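# Seat the pin red end up in the matching hole

## Task

The block has three holes, each of a different depth. Insert the pin with its red end pointing up into the one hole whose depth leaves the entire red section, and nothing beyond the red section, above the block's surface. It must stay that way on its own; a pin that is only in place because the robot is still holding it does not count.

## Robot and tools

Robot: two arms, left_arm and right_arm, each ending in a two-finger parallel gripper with a camera on the wrist. Their bases sit at about y = +0.324 (left_arm) and y = -0.272 (right_arm), both at z = +0.414 m, and are tilted relative to the table. A metal frame and mounting plates behind the arms are fixed obstacles and count as part of the nearby arm in clearance checks.

Frames: results report each gripper in one shared scene frame in metres. The origin is on the tabletop between the arms, +z is up, +x reaches out over the table, +y is toward left_arm. The names left and right do not refer to image sides. Each gripper also has its own axes: fingers extend along its +z and close along its y. The reported position is the point between the finger pads, roughly 1 cm short of the fingertips; it can be somewhat wrong at long reach.

execute_actions(actions, pictures): actions is a list holding zero or one item. An empty list just reports the state. {"steps": n} with no rows is a wait of up to 300 control steps (each 1/30 s), counted from the previous result. {"rows": [...], "steps": k} runs up to 15 steps; each row covers one step and the final row repeats if rows are fewer than steps (default 15). pictures true/false chooses whether camera images come back; by default they do.

A row is always 14 numbers, each in [-1, 1], covering both arms even if one stays still: left_arm dx, dy, dz, rx, ry, rz, opening, then right_arm in that same order. dx..rz are an offset, expressed in that gripper's own axes, from the gripper pose printed in the latest result showing it (before any such result, and for later calls within the same reply, from where the arm is when the action begins). Every row is counted from that same reference, not from the row before it. Scale: 1.0 equals 0.6 m for translations, and 180 degrees for the rotation vector rx, ry, rz. The opening number is absolute, not an offset: +1 fully open (0.094 m), -1 closed. Zeros mean return to the reference pose, not stay idle.

move(target, speed): target is one 14-number row laid out and referenced exactly like above. Each gripper travels a straight line toward its target; both arms finish together, over 0.5 to 10 s (cut off at 10 s if longer). speed is the path's top speed in m/s, 0.002 to 0.5, default 0.25; rotation is capped at twice that in rad/s. Opening is sent at the start. The path ignores obstacles and the other arm, and the real hand can lag, wander or overshoot, especially with a nearly straight arm. The result adds a move: line giving the ending (done, off_target, moving, held, fault) and any limits (paced means the sent pose was clipped; held means a safety check blocked steps, after which the arm may jump faster) plus each gripper's remaining distance from target. If only one arm is named, the other finished fine.



Controller behaviour: per step the command is clipped to 70 mm and 16 degrees from the measured pose, then solved by damped inverse kinematics favouring position over orientation. After an action each arm continues only to its last clipped pose, so long moves may need several calls; check the result. Arms commonly end a centimetre or more low and can sag further with repeated zero offsets; to hold an arm still, send the correction back to its desired pose in the first call of a reply and zeros afterward, aiming higher if it still droops. The simulation keeps running while you compose replies.

Results: a state line per arm with end_effector_position and end_effector_quat_wxyz; grip_measured, the finger opening on the command scale (joint positions give it in metres, with up to about 1 mm bias per gripper); a Hand target line showing where each arm is being driven; HELD marks steps not fully sent; pose unreachable names an arm whose command a clearance check altered; FAULT lines report stops; MOTOR HOT warns from 85 °C, and at 100 °C that arm drops everything and falls until it cools, so avoid holding loads longer than needed.

Gripping: to hold the pin, command an opening below grip_measured, about 0.03 lower for a firm grip. Pad force is roughly 50 to 62 N, briefly higher on first contact.

Avoid: knocking or placing anything off the table (fails the task), letting the arms collide or push each other, fast impacts, pressing far past contact, drops and slips. Brief random tugs on the held part or pushes on loose objects may occur. Joint limits (rad): waist ±2.880, shoulder 0 to 3.142, elbow 0 to 3.019, wrist pitch -1.693 to 1.571, wrist yaw ±1.571, wrist roll ±2.094. Camera intrinsics and extrinsics are given and may be slightly off.

Each tool is called after "Call:" as name([rows], argument=value, ...), one row to a line, values as JSON.

## Session

Call:
execute_actions(actions=[])

Scene clock: 0.00 s of 5100.00 s.
left_arm: end_effector_position=(+0.3682, +0.2173, +0.1189) grip_measured=+1.000 end_effector_quat_wxyz=(+0.179, +0.403, +0.856, -0.271) | right_arm: end_effector_position=(+0.2500, +0.0587, +0.3050) grip_measured=+1.000 end_effector_quat_wxyz=(-0.252, -0.271, +0.827, +0.424)
Joint positions: left_arm=[0.024 2.1   0.84  0.064 0.009 1.16  0.094] | right_arm=[ 0.517  2.2    1.038 -0.686 -0.216 -0.017  0.094]
Joint velocities: left_arm=[-0.005 -0.015 -0.002 -0.012 -0.081 -0.095  0.   ] | right_arm=[-0.015 -0.005 -0.012  0.007  0.051 -0.066  0.   ]
Hand target (left_arm): +0.369, +0.216, +0.122; +0.182, +0.405, +0.854, -0.271
Hand target (right_arm): +0.252, +0.059, +0.303; -0.252, -0.269, +0.827, +0.424

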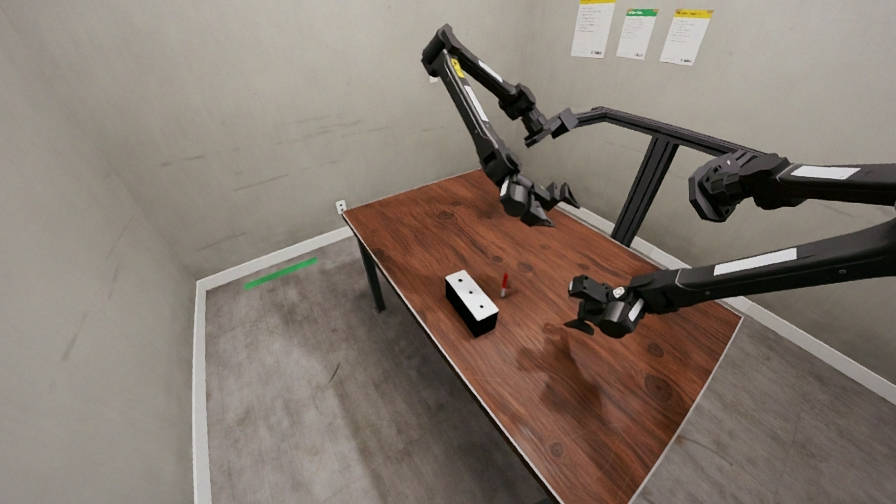

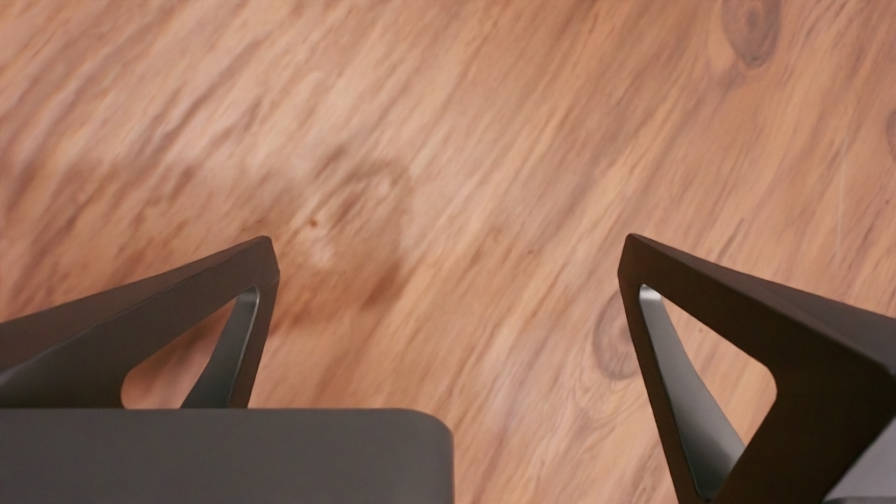

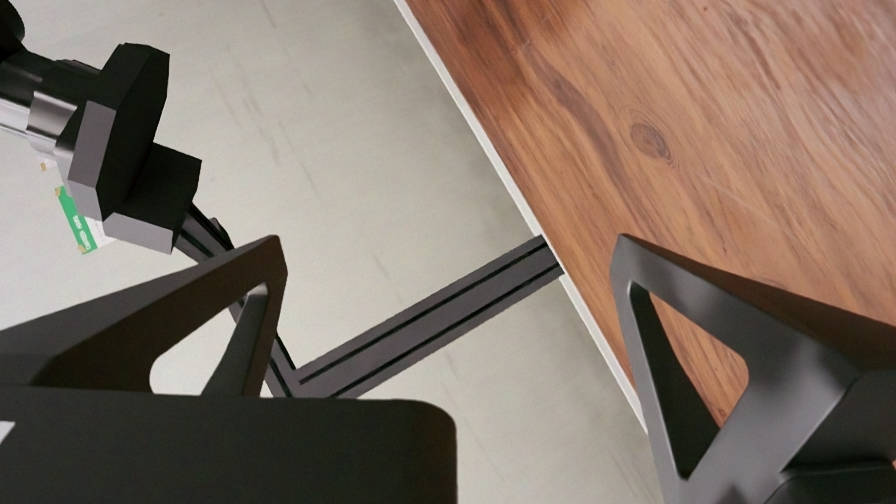

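Call:
zoom_image(camera="cam_high", region=[430, 255, 540, 345])

Region (430, 255, 540, 345) of cam_high's 896x504 image, scaled by 4.582, with more detail than that image has; it fills the top 412 rows of this view, and the rest is white.

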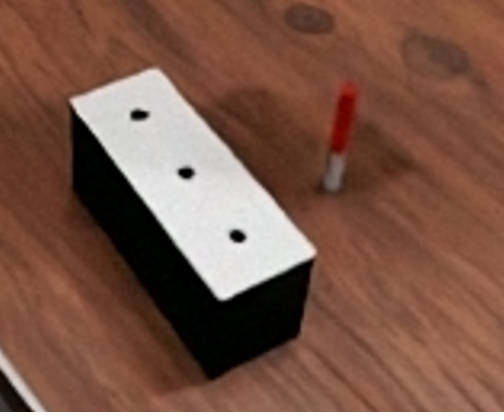

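Call:
move(target=[0,0,0,0,0,0,1,0.36,-0.27,-0.31,0,0,0,1])

Call:
move(target=[-0.317,-0.183,0.135,-0.181,0.12,-0.27,1,0,0,0,0,0,0,1])

Scene clock: 36.53 s of 5100.00 s.
left_arm: end_effector_position=(+0.3682, +0.2173, +0.1189) grip_measured=+1.000 end_effector_quat_wxyz=(+0.179, +0.403, +0.856, -0.271) | right_arm: end_effector_position=(+0.2471, -0.2652, +0.2993) grip_measured=+1.000 end_effector_quat_wxyz=(-0.253, -0.264, +0.828, +0.424)
Joint positions: left_arm=[0.024 2.1   0.84  0.064 0.009 1.16  0.094] | right_arm=[-0.137  1.574  0.776 -1.121 -0.012 -0.627  0.094]
Joint velocities: left_arm=[ 0.005  0.005 -0.002 -0.002  0.007  0.007  0.   ] | right_arm=[-0.005 -0.015  0.007 -0.007 -0.007 -0.051  0.   ]
Hand target (left_arm): +0.368, +0.217, +0.119; +0.179, +0.403, +0.856, -0.271
Hand target (right_arm): +0.248, -0.267, +0.301; -0.253, -0.272, +0.825, +0.427
Off the commanded pose (left_arm): 0.000 m, 0 deg.
Off the commanded pose (right_arm): 0.008 m, 1 deg.
After step 90, 31.63 s passed at rest.
move: done
camera_calibration (this result's frames):
cam_right_wrist: T_world_to_cam=[[0.228596, -0.502785, -0.833638, 0.0610649], [-0.221221, -0.860738, 0.458467, -0.305791], [-0.948053, 0.0796148, -0.307988, 0.472895], [0, 0, 0, 1]] pos_world=[0.366723, -0.270152, 0.336747]

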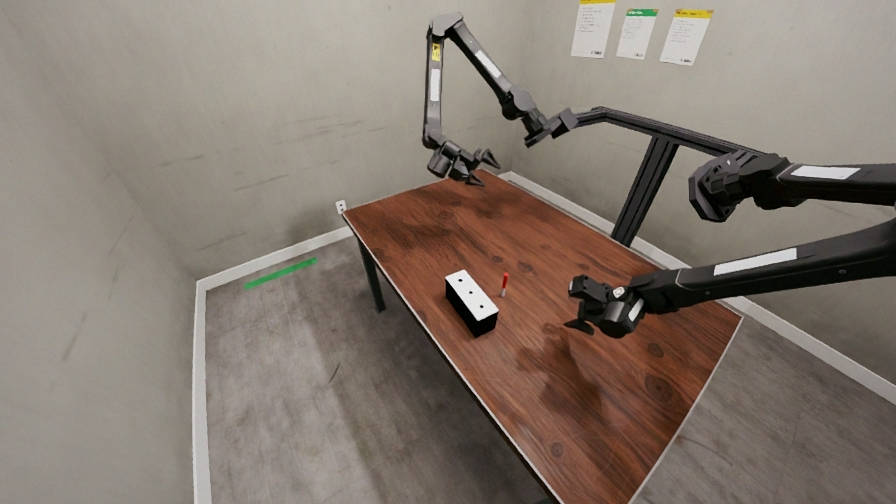

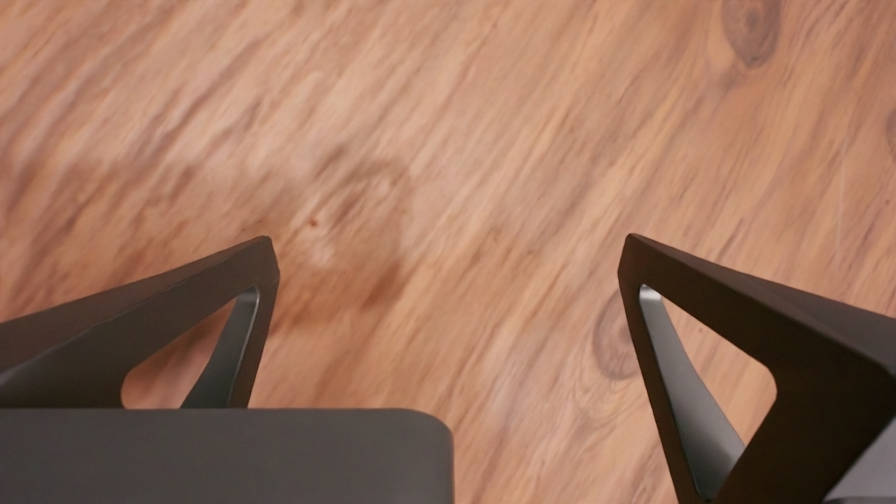

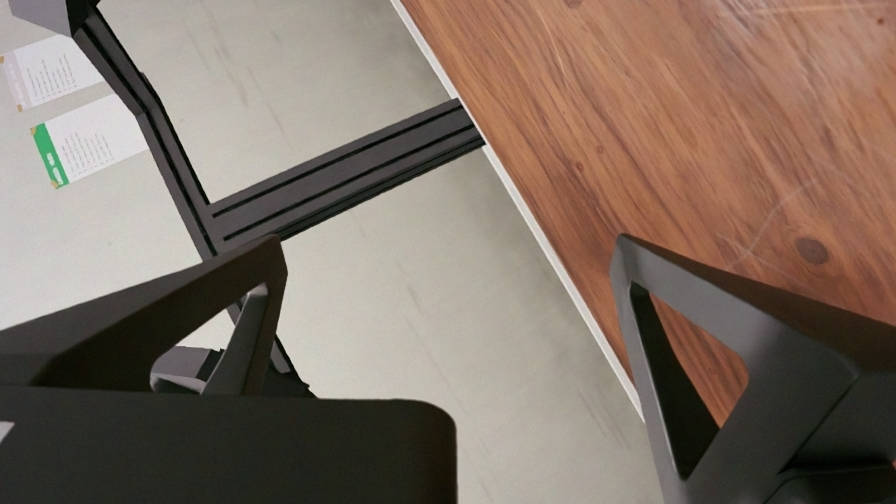

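Scene clock: 39.43 s of 5100.00 s.
left_arm: end_effector_position=(+0.4029, +0.0043, +0.1874) grip_measured=+1.000 end_effector_quat_wxyz=(-0.010, -0.001, +1.000, -0.007) | right_arm: end_effector_position=(+0.2471, -0.2652, +0.2993) grip_measured=+1.000 end_effector_quat_wxyz=(-0.253, -0.264, +0.828, +0.424)
Joint positions: left_arm=[-0.617  2.53   1.406 -0.553 -0.757 -0.539  0.094] | right_arm=[-0.137  1.574  0.776 -1.121 -0.012 -0.627  0.094]
Joint velocities: left_arm=[-0.005  0.015  0.002 -0.002 -0.081 -0.007  0.   ] | right_arm=[-0.024 -0.015  0.007  0.007 -0.022 -0.022  0.   ]
Hand target (left_arm): +0.407, -0.005, +0.195; -0.003, -0.000, +1.000, -0.007
Hand target (right_arm): +0.247, -0.265, +0.299; -0.253, -0.264, +0.828, +0.424
Off the commanded pose (left_arm): 0.008 m, 1 deg.
Off the commanded pose (right_arm): 0.000 m, 0 deg.
move: done
camera_calibration (this result's frames):
cam_left_wrist: T_world_to_cam=[[-0.00478068, -0.999971, 0.00599044, 0.000675723], [-0.804414, 0.00740432, 0.594023, 0.223518], [-0.59405, -0.00197896, -0.804425, 0.513374], [0, 0, 0, 1]] pos_world=[0.484774, 0.000036651, 0.280193]
cam_right_wrist: T_world_to_cam=[[0.228875, -0.502535, -0.833711, 0.0610842], [-0.221153, -0.860893, 0.458208, -0.305771], [-0.948002, 0.0795053, -0.308174, 0.472909], [0, 0, 0, 1]] pos_world=[0.366716, -0.270138, 0.336771]

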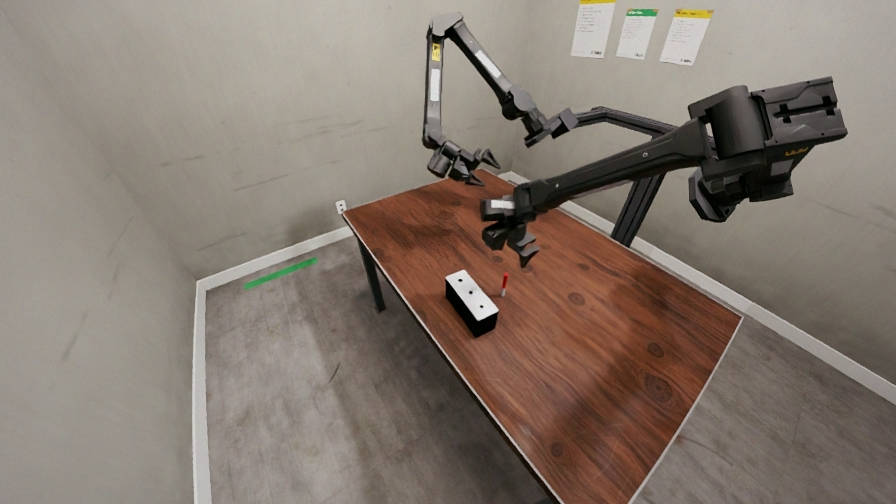

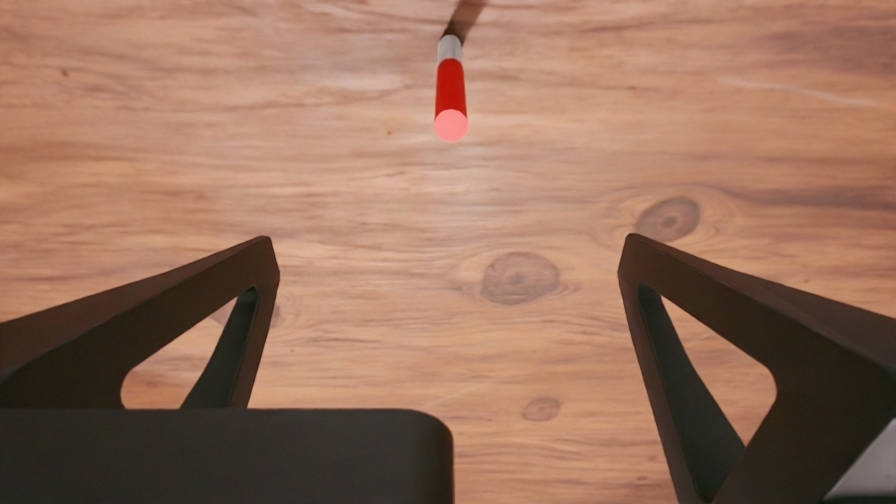

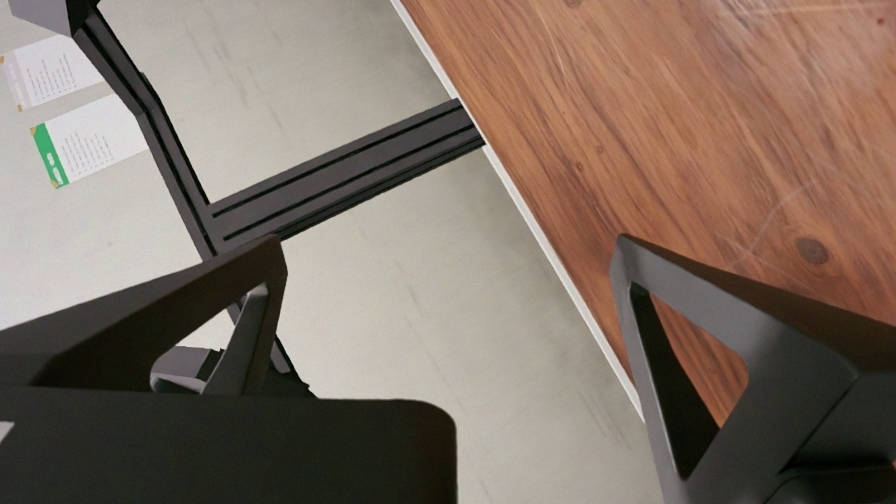

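Call:
move(target=[-0.02,0,0.11,0,-0.006,0,0,0,0,0,0,0,0,1], speed=0.12)

Scene clock: 45.27 s of 5100.00 s.
left_arm: end_effector_position=(+0.4008, +0.0069, +0.1198) grip_measured=+0.002 end_effector_quat_wxyz=(-0.012, +0.005, +1.000, -0.003) | right_arm: end_effector_position=(+0.2471, -0.2652, +0.2993) grip_measured=+1.000 end_effector_quat_wxyz=(-0.253, -0.264, +0.828, +0.424)
Joint positions: left_arm=[-0.525  2.632  1.439 -0.407 -0.768 -0.409  0.047] | right_arm=[-0.137  1.574  0.776 -1.121 -0.012 -0.627  0.094]
Joint velocities: left_arm=[-0.005 -0.015  0.012 -0.012 -0.051  0.007 -0.001] | right_arm=[-0.024  0.005  0.007 -0.012  0.022  0.007  0.   ]
Hand target (left_arm): +0.413, +0.004, +0.121; -0.001, -0.001, +1.000, -0.005
Hand target (right_arm): +0.247, -0.265, +0.299; -0.253, -0.264, +0.828, +0.424
Off the commanded pose (left_arm): 0.013 m, 2 deg.
Off the commanded pose (right_arm): 0.000 m, 0 deg.
After step 120, 0.73 s passed at rest.
move: off_target (left_arm)
camera_calibration (this result's frames):
cam_left_wrist: T_world_to_cam=[[-0.0163505, -0.999865, -0.00180431, 0.00924881], [-0.801892, 0.0120351, 0.597348, 0.260475], [-0.597245, 0.0112138, -0.80198, 0.458583], [0, 0, 0, 1]] pos_world=[0.482911, 0.000970245, 0.212197]
cam_right_wrist: T_world_to_cam=[[0.228875, -0.502535, -0.833711, 0.0610842], [-0.221153, -0.860893, 0.458208, -0.305771], [-0.948002, 0.0795053, -0.308174, 0.472909], [0, 0, 0, 1]] pos_world=[0.366716, -0.270138, 0.336771]

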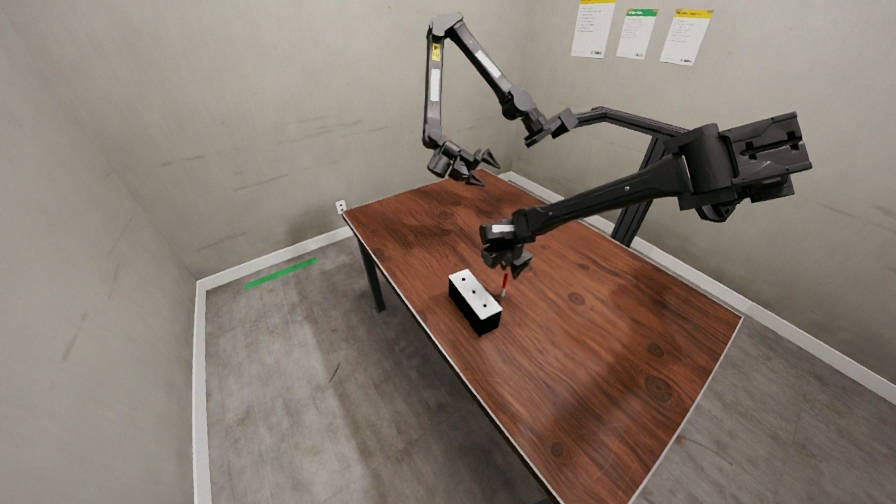

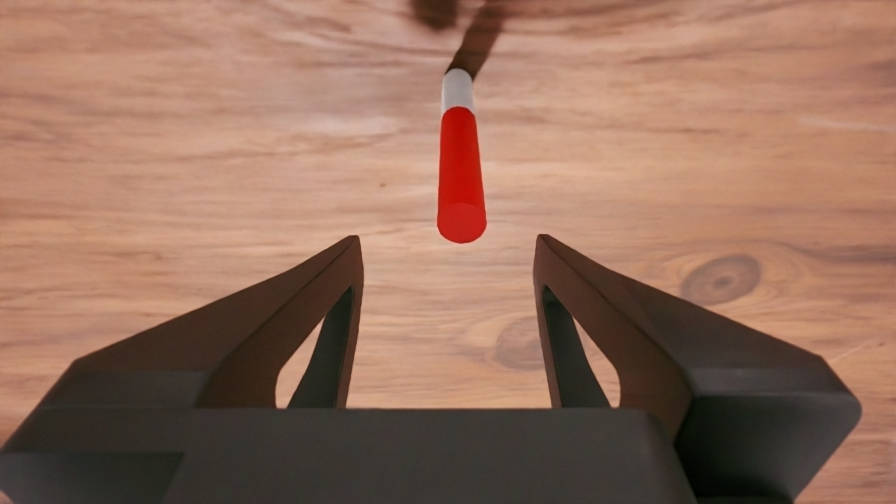

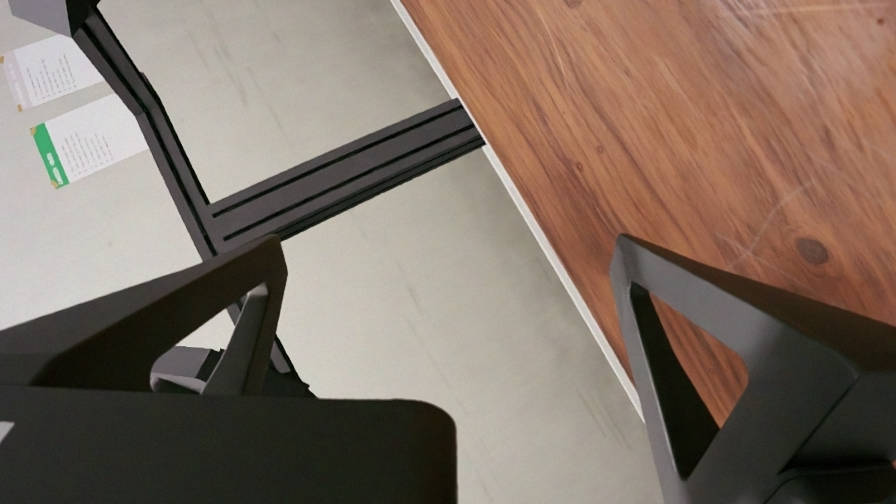

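Call:
move(target=[-0.043,-0.012,0.0,0,-0.014,0,0,0,0,0,0,0,0,1], speed=0.08)

Scene clock: 55.77 s of 5100.00 s.
left_arm: end_effector_position=(+0.4210, +0.0034, +0.1221) grip_measured=+0.002 end_effector_quat_wxyz=(+0.003, +0.006, +1.000, -0.002) | right_arm: end_effector_position=(+0.2471, -0.2652, +0.2993) grip_measured=+1.000 end_effector_quat_wxyz=(-0.253, -0.264, +0.828, +0.424)
Joint positions: left_arm=[-0.525  2.636  1.477 -0.402 -0.781 -0.38   0.047] | right_arm=[-0.137  1.574  0.776 -1.121 -0.012 -0.627  0.094]
Joint velocities: left_arm=[ 0.005  0.015  0.007 -0.002 -0.022  0.037  0.   ] | right_arm=[-0.015 -0.005  0.007 -0.002  0.007  0.037  0.   ]
Hand target (left_arm): +0.426, -0.000, +0.119; +0.010, +0.004, +1.000, -0.003
Hand target (right_arm): +0.247, -0.265, +0.299; -0.253, -0.264, +0.828, +0.424
Off the commanded pose (left_arm): 0.007 m, 1 deg.
Off the commanded pose (right_arm): 0.000 m, 0 deg.
After step 90, 6.70 s passed at rest.
move: done
camera_calibration (this result's frames):
cam_left_wrist: T_world_to_cam=[[-0.01845, -0.999825, -0.00314179, 0.00706826], [-0.819442, 0.0133207, 0.573007, 0.285666], [-0.572865, 0.0131465, -0.819544, 0.46448], [0, 0, 0, 1]] pos_world=[0.500301, -0.00284453, 0.216996]
cam_right_wrist: T_world_to_cam=[[0.228875, -0.502535, -0.833711, 0.0610842], [-0.221153, -0.860893, 0.458208, -0.305771], [-0.948002, 0.0795053, -0.308174, 0.472909], [0, 0, 0, 1]] pos_world=[0.366716, -0.270138, 0.336771]

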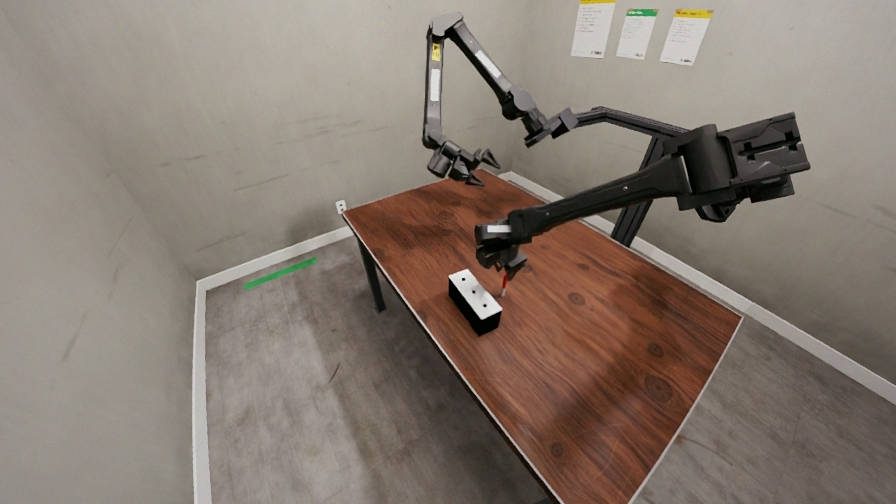

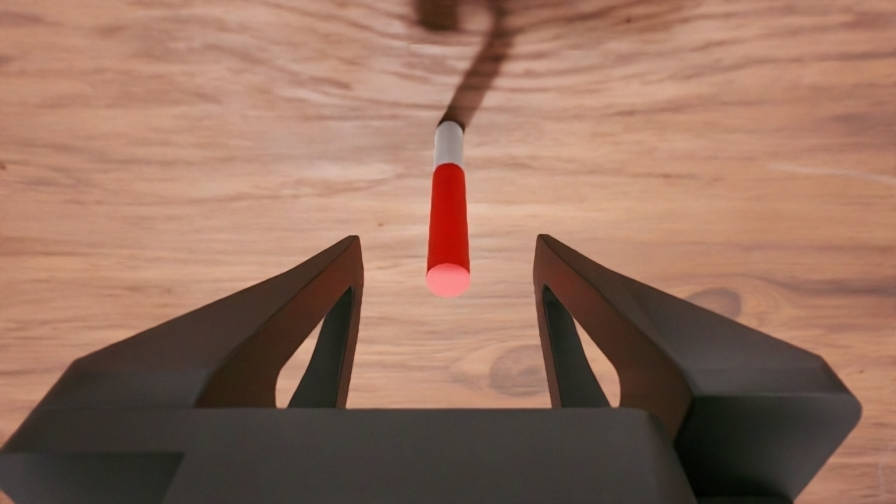

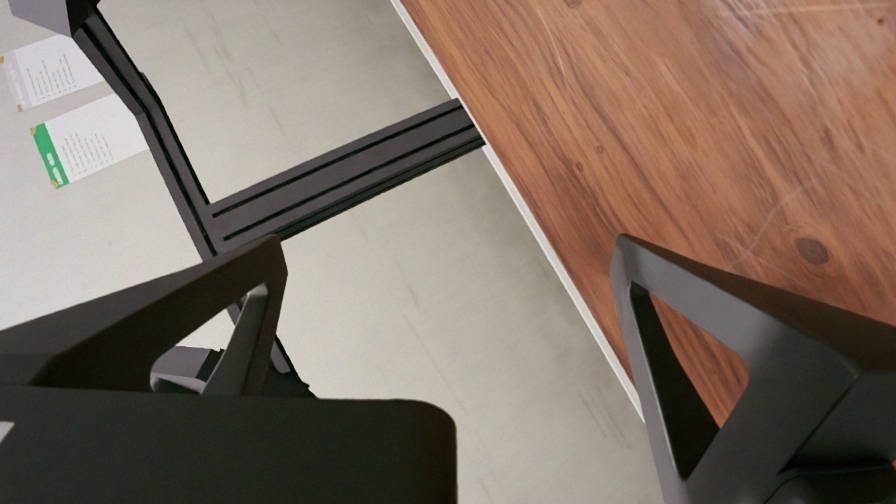

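Call:
move(target=[-0.006,-0.006,0.055,0,-0.005,0,0,0,0,0,0,0,0,1], speed=0.06)

Scene clock: 63.13 s of 5100.00 s.
left_arm: end_effector_position=(+0.4133, +0.0002, +0.0915) grip_measured=+0.002 end_effector_quat_wxyz=(+0.001, +0.012, +1.000, -0.001) | right_arm: end_effector_position=(+0.2471, -0.2652, +0.2993) grip_measured=+1.000 end_effector_quat_wxyz=(-0.253, -0.264, +0.828, +0.424)
Joint positions: left_arm=[-0.493  2.692  1.494 -0.336 -0.781 -0.324  0.047] | right_arm=[-0.137  1.574  0.776 -1.121 -0.012 -0.627  0.094]
Joint velocities: left_arm=[-0.005  0.005  0.027  0.017  0.007 -0.051 -0.   ] | right_arm=[ 0.005  0.005  0.002 -0.002 -0.022 -0.022  0.   ]
Hand target (left_arm): +0.425, -0.000, +0.089; +0.011, +0.005, +1.000, -0.002
Hand target (right_arm): +0.247, -0.265, +0.299; -0.253, -0.264, +0.828, +0.424
Off the commanded pose (left_arm): 0.012 m, 1 deg.
Off the commanded pose (right_arm): 0.000 m, 0 deg.
After step 90, 3.47 s passed at rest.
move: off_target (left_arm)
camera_calibration (this result's frames):
cam_left_wrist: T_world_to_cam=[[-0.0319048, -0.999477, -0.0052852, 0.00943953], [-0.817834, 0.023066, 0.574992, 0.296133], [-0.574569, 0.0226674, -0.818142, 0.435574], [0, 0, 0, 1]] pos_world=[0.492756, -0.00726933, 0.186138]
cam_right_wrist: T_world_to_cam=[[0.228875, -0.502535, -0.833711, 0.0610842], [-0.221153, -0.860893, 0.458208, -0.305771], [-0.948002, 0.0795053, -0.308174, 0.472909], [0, 0, 0, 1]] pos_world=[0.366716, -0.270138, 0.336771]

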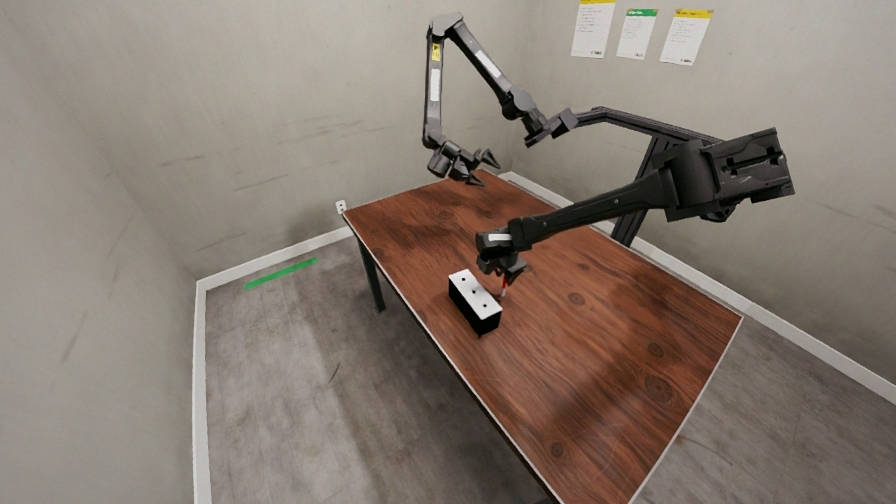

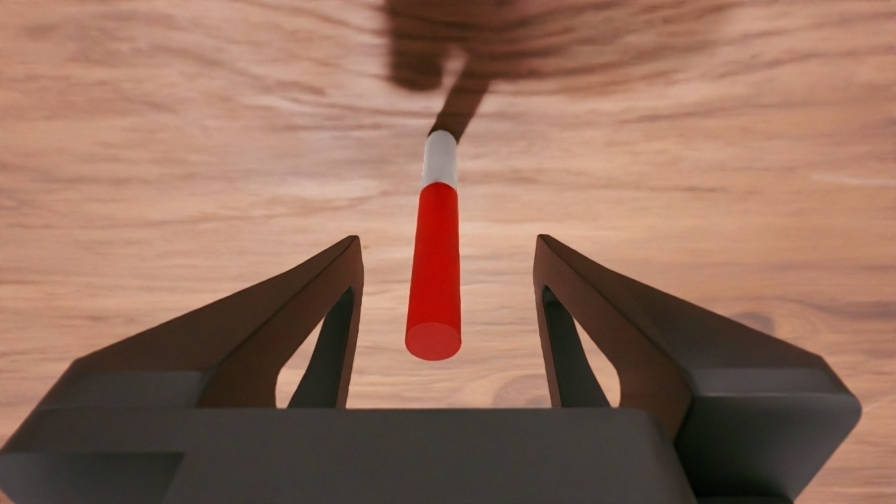

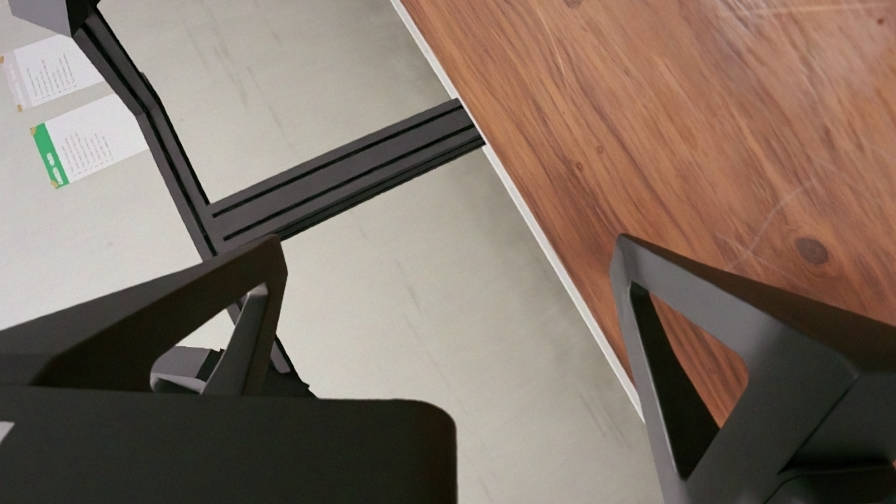

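Shift +y 3 mm while partly closing.

Call:
move(target=[-0.018,0.008,0.003,0,-0.005,0,-0.5,0,0,0,0,0,0,1], speed=0.04)

Scene clock: 67.50 s of 5100.00 s.
left_arm: end_effector_position=(+0.4148, -0.0002, +0.0916) grip_measured=-0.498 end_effector_quat_wxyz=(+0.003, +0.020, +1.000, -0.002) | right_arm: end_effector_position=(+0.2471, -0.2652, +0.2993) grip_measured=+1.000 end_effector_quat_wxyz=(-0.253, -0.264, +0.828, +0.424)
Joint positions: left_arm=[-0.493  2.692  1.496 -0.333 -0.781 -0.305  0.024] | right_arm=[-0.137  1.574  0.776 -1.121 -0.012 -0.627  0.094]
Joint velocities: left_arm=[-0.005 -0.015 -0.002 -0.002 -0.051 -0.081 -0.   ] | right_arm=[ 0.005 -0.005 -0.002 -0.007 -0.007  0.022  0.   ]
Hand target (left_arm): +0.424, +0.005, +0.090; +0.009, +0.012, +1.000, -0.001
Hand target (right_arm): +0.247, -0.265, +0.299; -0.253, -0.264, +0.828, +0.424
Off the commanded pose (left_arm): 0.011 m, 1 deg.
Off the commanded pose (right_arm): 0.000 m, 0 deg.
After step 90, 0.67 s passed at rest.
move: off_target (left_arm)
camera_calibration (this result's frames):
cam_left_wrist: T_world_to_cam=[[-0.0474539, -0.998864, -0.00429391, 0.0154552], [-0.819298, 0.0364633, 0.572208, 0.298132], [-0.571401, 0.0306715, -0.820097, 0.435416], [0, 0, 0, 1]] pos_world=[0.493789, -0.00878812, 0.186556]
cam_right_wrist: T_world_to_cam=[[0.228875, -0.502535, -0.833711, 0.0610842], [-0.221153, -0.860893, 0.458208, -0.305771], [-0.948002, 0.0795053, -0.308174, 0.472909], [0, 0, 0, 1]] pos_world=[0.366716, -0.270138, 0.336771]

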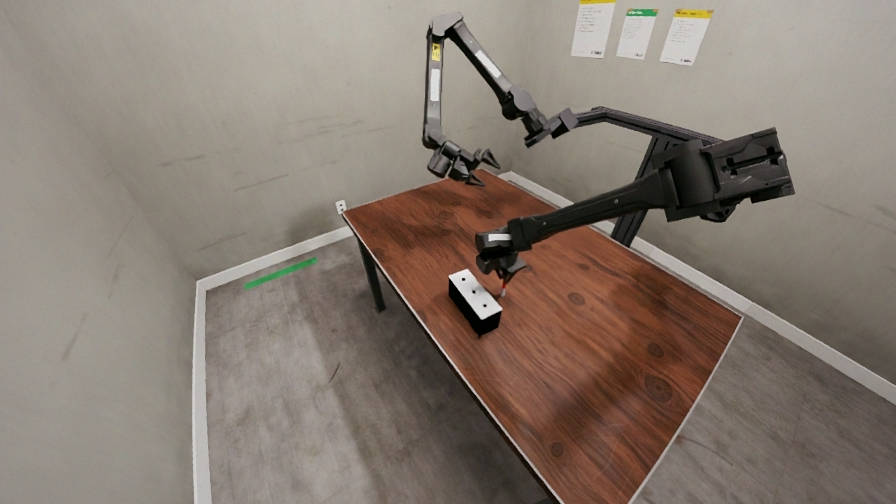

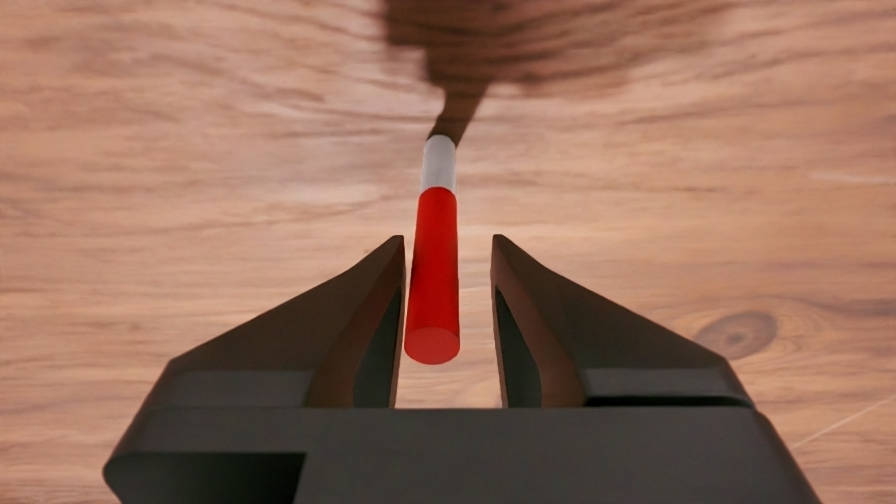

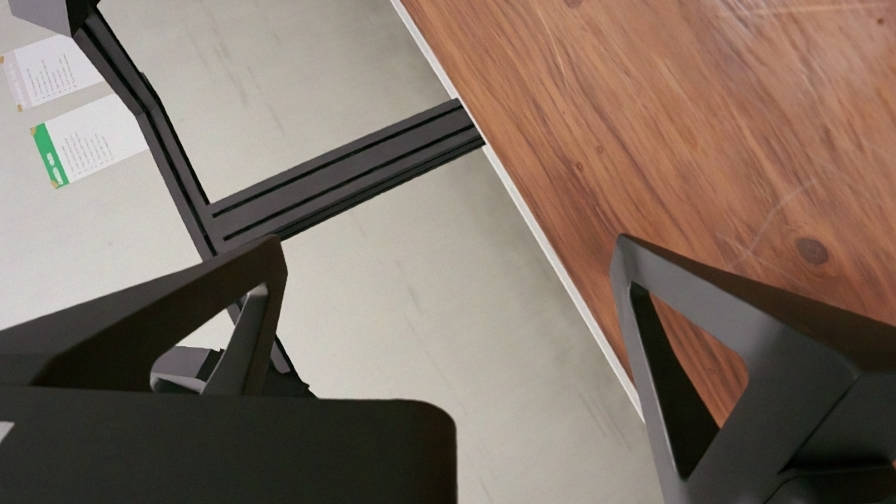

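Call:
move(target=[0,0,0,0,0,0,-0.79,0,0,0,0,0,0,1])

Call:
move(target=[0,0,-0.19,0,0,0,-0.79,0,0,0,0,0,0,1], speed=0.12)

Scene clock: 76.37 s of 5100.00 s.
left_arm: end_effector_position=(+0.4148, -0.0002, +0.0916) grip_measured=-0.770 end_effector_quat_wxyz=(+0.003, +0.021, +1.000, -0.002) | right_arm: end_effector_position=(+0.2471, -0.2652, +0.2993) grip_measured=+1.000 end_effector_quat_wxyz=(-0.253, -0.264, +0.828, +0.424)
Joint positions: left_arm=[-0.493  2.692  1.496 -0.333 -0.781 -0.303  0.011] | right_arm=[-0.137  1.574  0.776 -1.121 -0.012 -0.627  0.094]
Joint velocities: left_arm=[-0.015 -0.005  0.002 -0.012  0.007 -0.066 -0.001] | right_arm=[ 0.005  0.005  0.002  0.007 -0.037 -0.037  0.   ]
Hand target (left_arm): +0.415, -0.000, +0.092; +0.003, +0.020, +1.000, -0.002
Hand target (right_arm): +0.247, -0.265, +0.299; -0.253, -0.264, +0.828, +0.424
Off the commanded pose (left_arm): 0.000 m, 0 deg.
Off the commanded pose (right_arm): 0.000 m, 0 deg.
After step 90, 5.17 s passed at rest.
move: done
camera_calibration (this result's frames):
cam_left_wrist: T_world_to_cam=[[-0.049359, -0.998772, -0.00430616, 0.0162465], [-0.819231, 0.0380191, 0.572202, 0.298105], [-0.571336, 0.0317711, -0.820101, 0.435389], [0, 0, 0, 1]] pos_world=[0.493772, -0.00893995, 0.186557]
cam_right_wrist: T_world_to_cam=[[0.228875, -0.502535, -0.833711, 0.0610842], [-0.221153, -0.860893, 0.458208, -0.305771], [-0.948002, 0.0795053, -0.308174, 0.472909], [0, 0, 0, 1]] pos_world=[0.366716, -0.270138, 0.336771]

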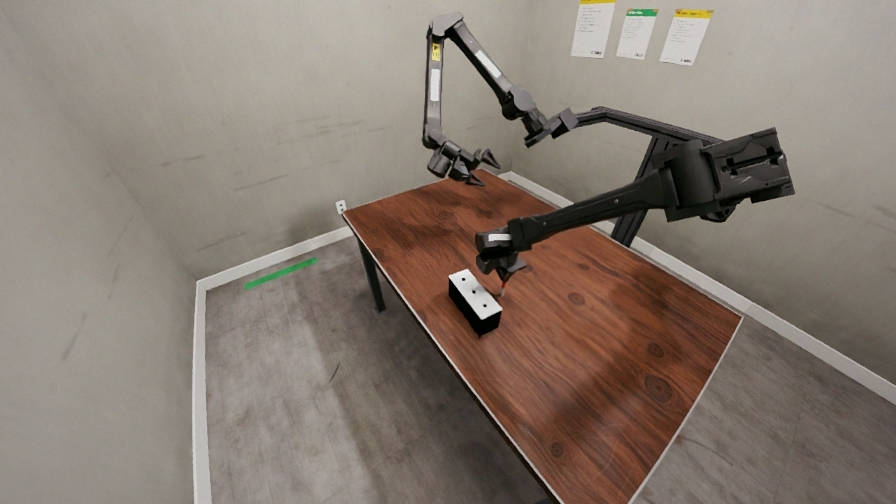

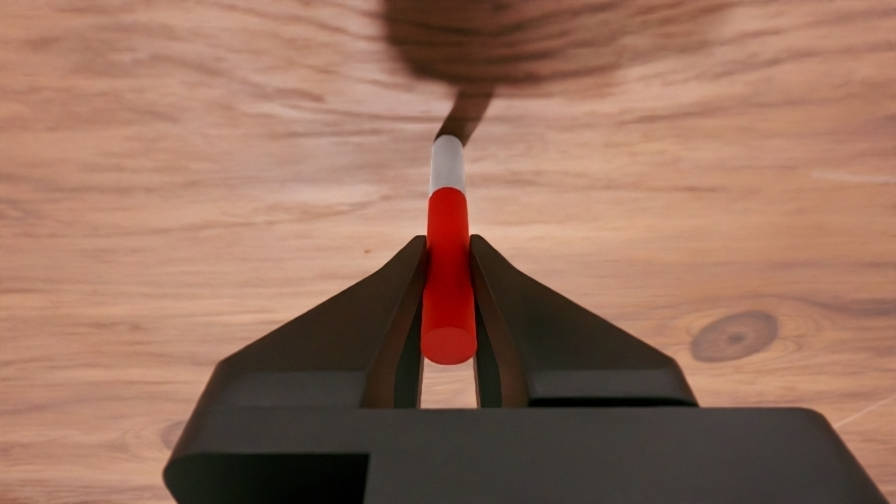

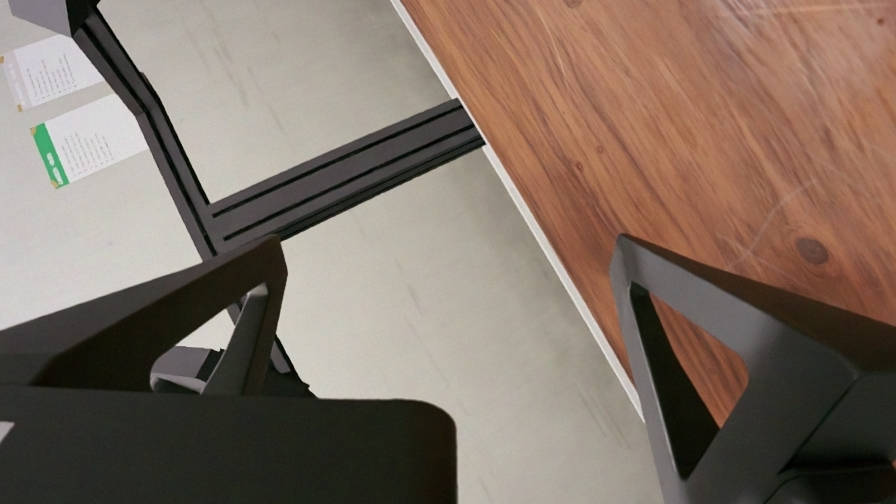

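Scene clock: 77.70 s of 5100.00 s.
left_arm: end_effector_position=(+0.4107, +0.0048, +0.1878) grip_measured=-0.770 end_effector_quat_wxyz=(-0.006, +0.020, +1.000, +0.003) | right_arm: end_effector_position=(+0.2471, -0.2652, +0.2993) grip_measured=+1.000 end_effector_quat_wxyz=(-0.253, -0.264, +0.828, +0.424)
Joint positions: left_arm=[-0.616  2.537  1.431 -0.572 -0.778 -0.498  0.011] | right_arm=[-0.137  1.574  0.776 -1.121 -0.012 -0.627  0.094]
Joint velocities: left_arm=[ 0.005 -0.005 -0.022 -0.002 -0.007 -0.051  0.001] | right_arm=[-0.015 -0.005  0.002  0.007 -0.051  0.022  0.   ]
Hand target (left_arm): +0.414, -0.000, +0.206; +0.003, +0.021, +1.000, -0.003
Hand target (right_arm): +0.247, -0.265, +0.299; -0.253, -0.264, +0.828, +0.424
Off the commanded pose (left_arm): 0.019 m, 1 deg.
Off the commanded pose (right_arm): 0.000 m, 0 deg.
move: off_target (left_arm)
camera_calibration (this result's frames):
cam_left_wrist: T_world_to_cam=[[-0.0475102, -0.998788, -0.0128643, 0.0223173], [-0.809165, 0.0309327, 0.586766, 0.232762], [-0.585657, 0.0382867, -0.809654, 0.515653], [0, 0, 0, 1]] pos_world=[0.491399, -0.00465234, 0.281211]
cam_right_wrist: T_world_to_cam=[[0.228875, -0.502535, -0.833711, 0.0610842], [-0.221153, -0.860893, 0.458208, -0.305771], [-0.948002, 0.0795053, -0.308174, 0.472909], [0, 0, 0, 1]] pos_world=[0.366716, -0.270138, 0.336771]

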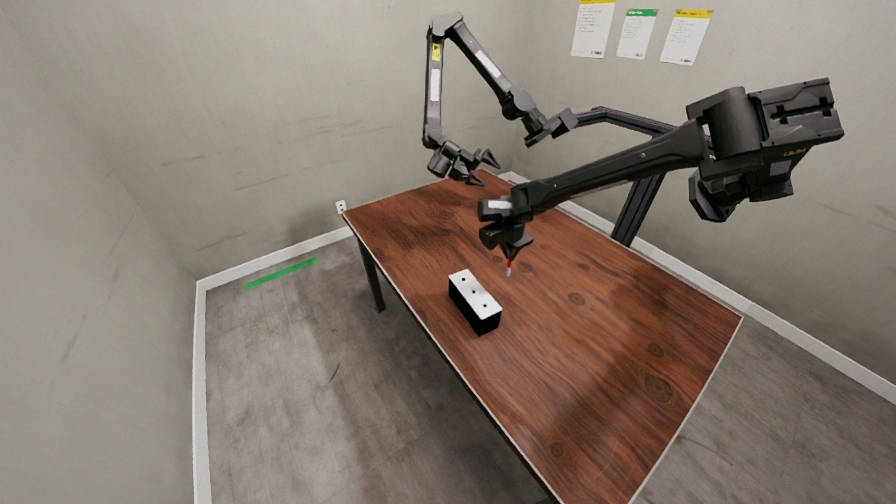

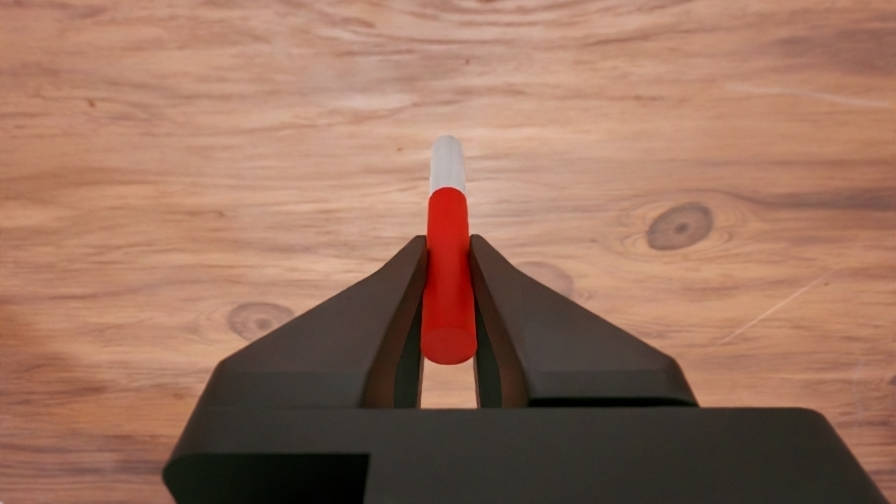

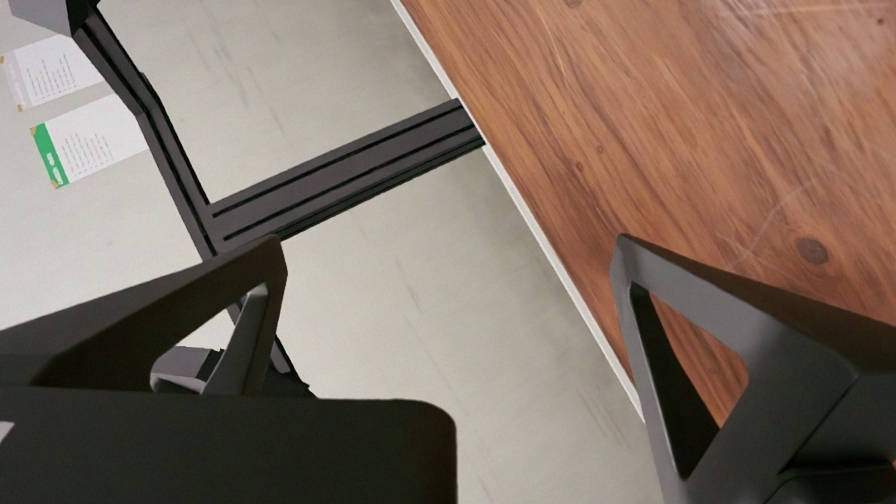

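Call:
move(target=[-0.227,0.083,-0.045,0.003,-0.011,-0.013,-0.81,0,0,0,0,0,0,1], speed=0.12)

Scene clock: 83.57 s of 5100.00 s.
left_arm: end_effector_position=(+0.5275, +0.0414, +0.1990) grip_measured=-0.770 end_effector_quat_wxyz=(+0.001, +0.007, +1.000, +0.001) | right_arm: end_effector_position=(+0.2471, -0.2652, +0.2993) grip_measured=+1.000 end_effector_quat_wxyz=(-0.253, -0.264, +0.828, +0.424)
Joint positions: left_arm=[-0.527  2.518  1.678 -0.73  -0.786 -0.384  0.011] | right_arm=[-0.137  1.574  0.776 -1.121 -0.012 -0.627  0.094]
Joint velocities: left_arm=[-0.005 -0.015 -0.012 -0.007 -0.066 -0.007  0.   ] | right_arm=[-0.015 -0.015 -0.007 -0.007 -0.007  0.007  0.   ]
Hand target (left_arm): +0.549, +0.051, +0.213; +0.012, -0.000, +1.000, -0.001
Hand target (right_arm): +0.247, -0.265, +0.299; -0.253, -0.264, +0.828, +0.424
Off the commanded pose (left_arm): 0.027 m, 1 deg.
Off the commanded pose (right_arm): 0.000 m, 0 deg.
After step 90, 1.23 s passed at rest.
move: off_target (left_arm)
camera_calibration (this result's frames):
cam_left_wrist: T_world_to_cam=[[-0.0208689, -0.999731, -0.0100971, 0.0499593], [-0.817724, 0.0112572, 0.5755, 0.327107], [-0.575232, 0.0202667, -0.817739, 0.588557], [0, 0, 0, 1]] pos_world=[0.607083, 0.0343354, 0.293541]
cam_right_wrist: T_world_to_cam=[[0.228875, -0.502535, -0.833711, 0.0610842], [-0.221153, -0.860893, 0.458208, -0.305771], [-0.948002, 0.0795053, -0.308174, 0.472909], [0, 0, 0, 1]] pos_world=[0.366716, -0.270138, 0.336771]

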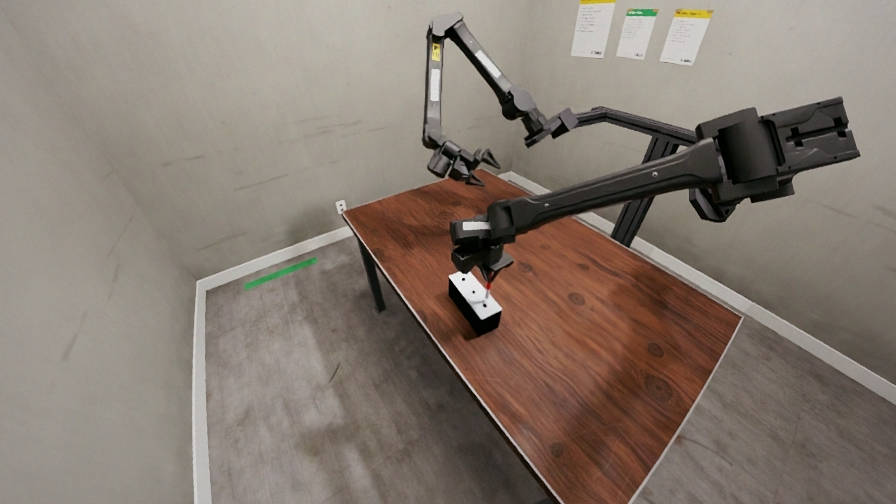

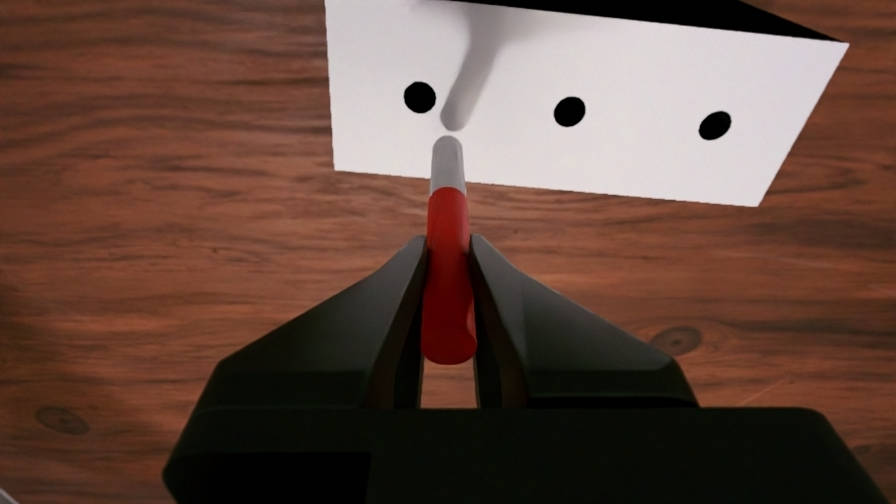

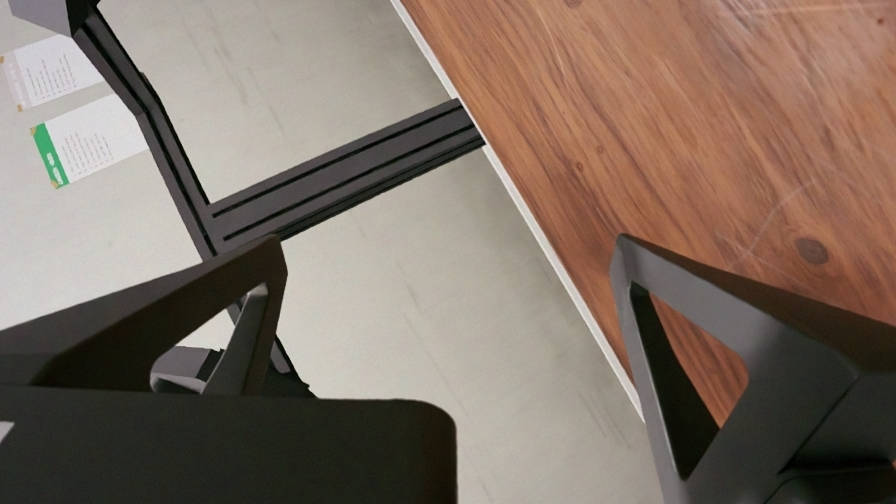

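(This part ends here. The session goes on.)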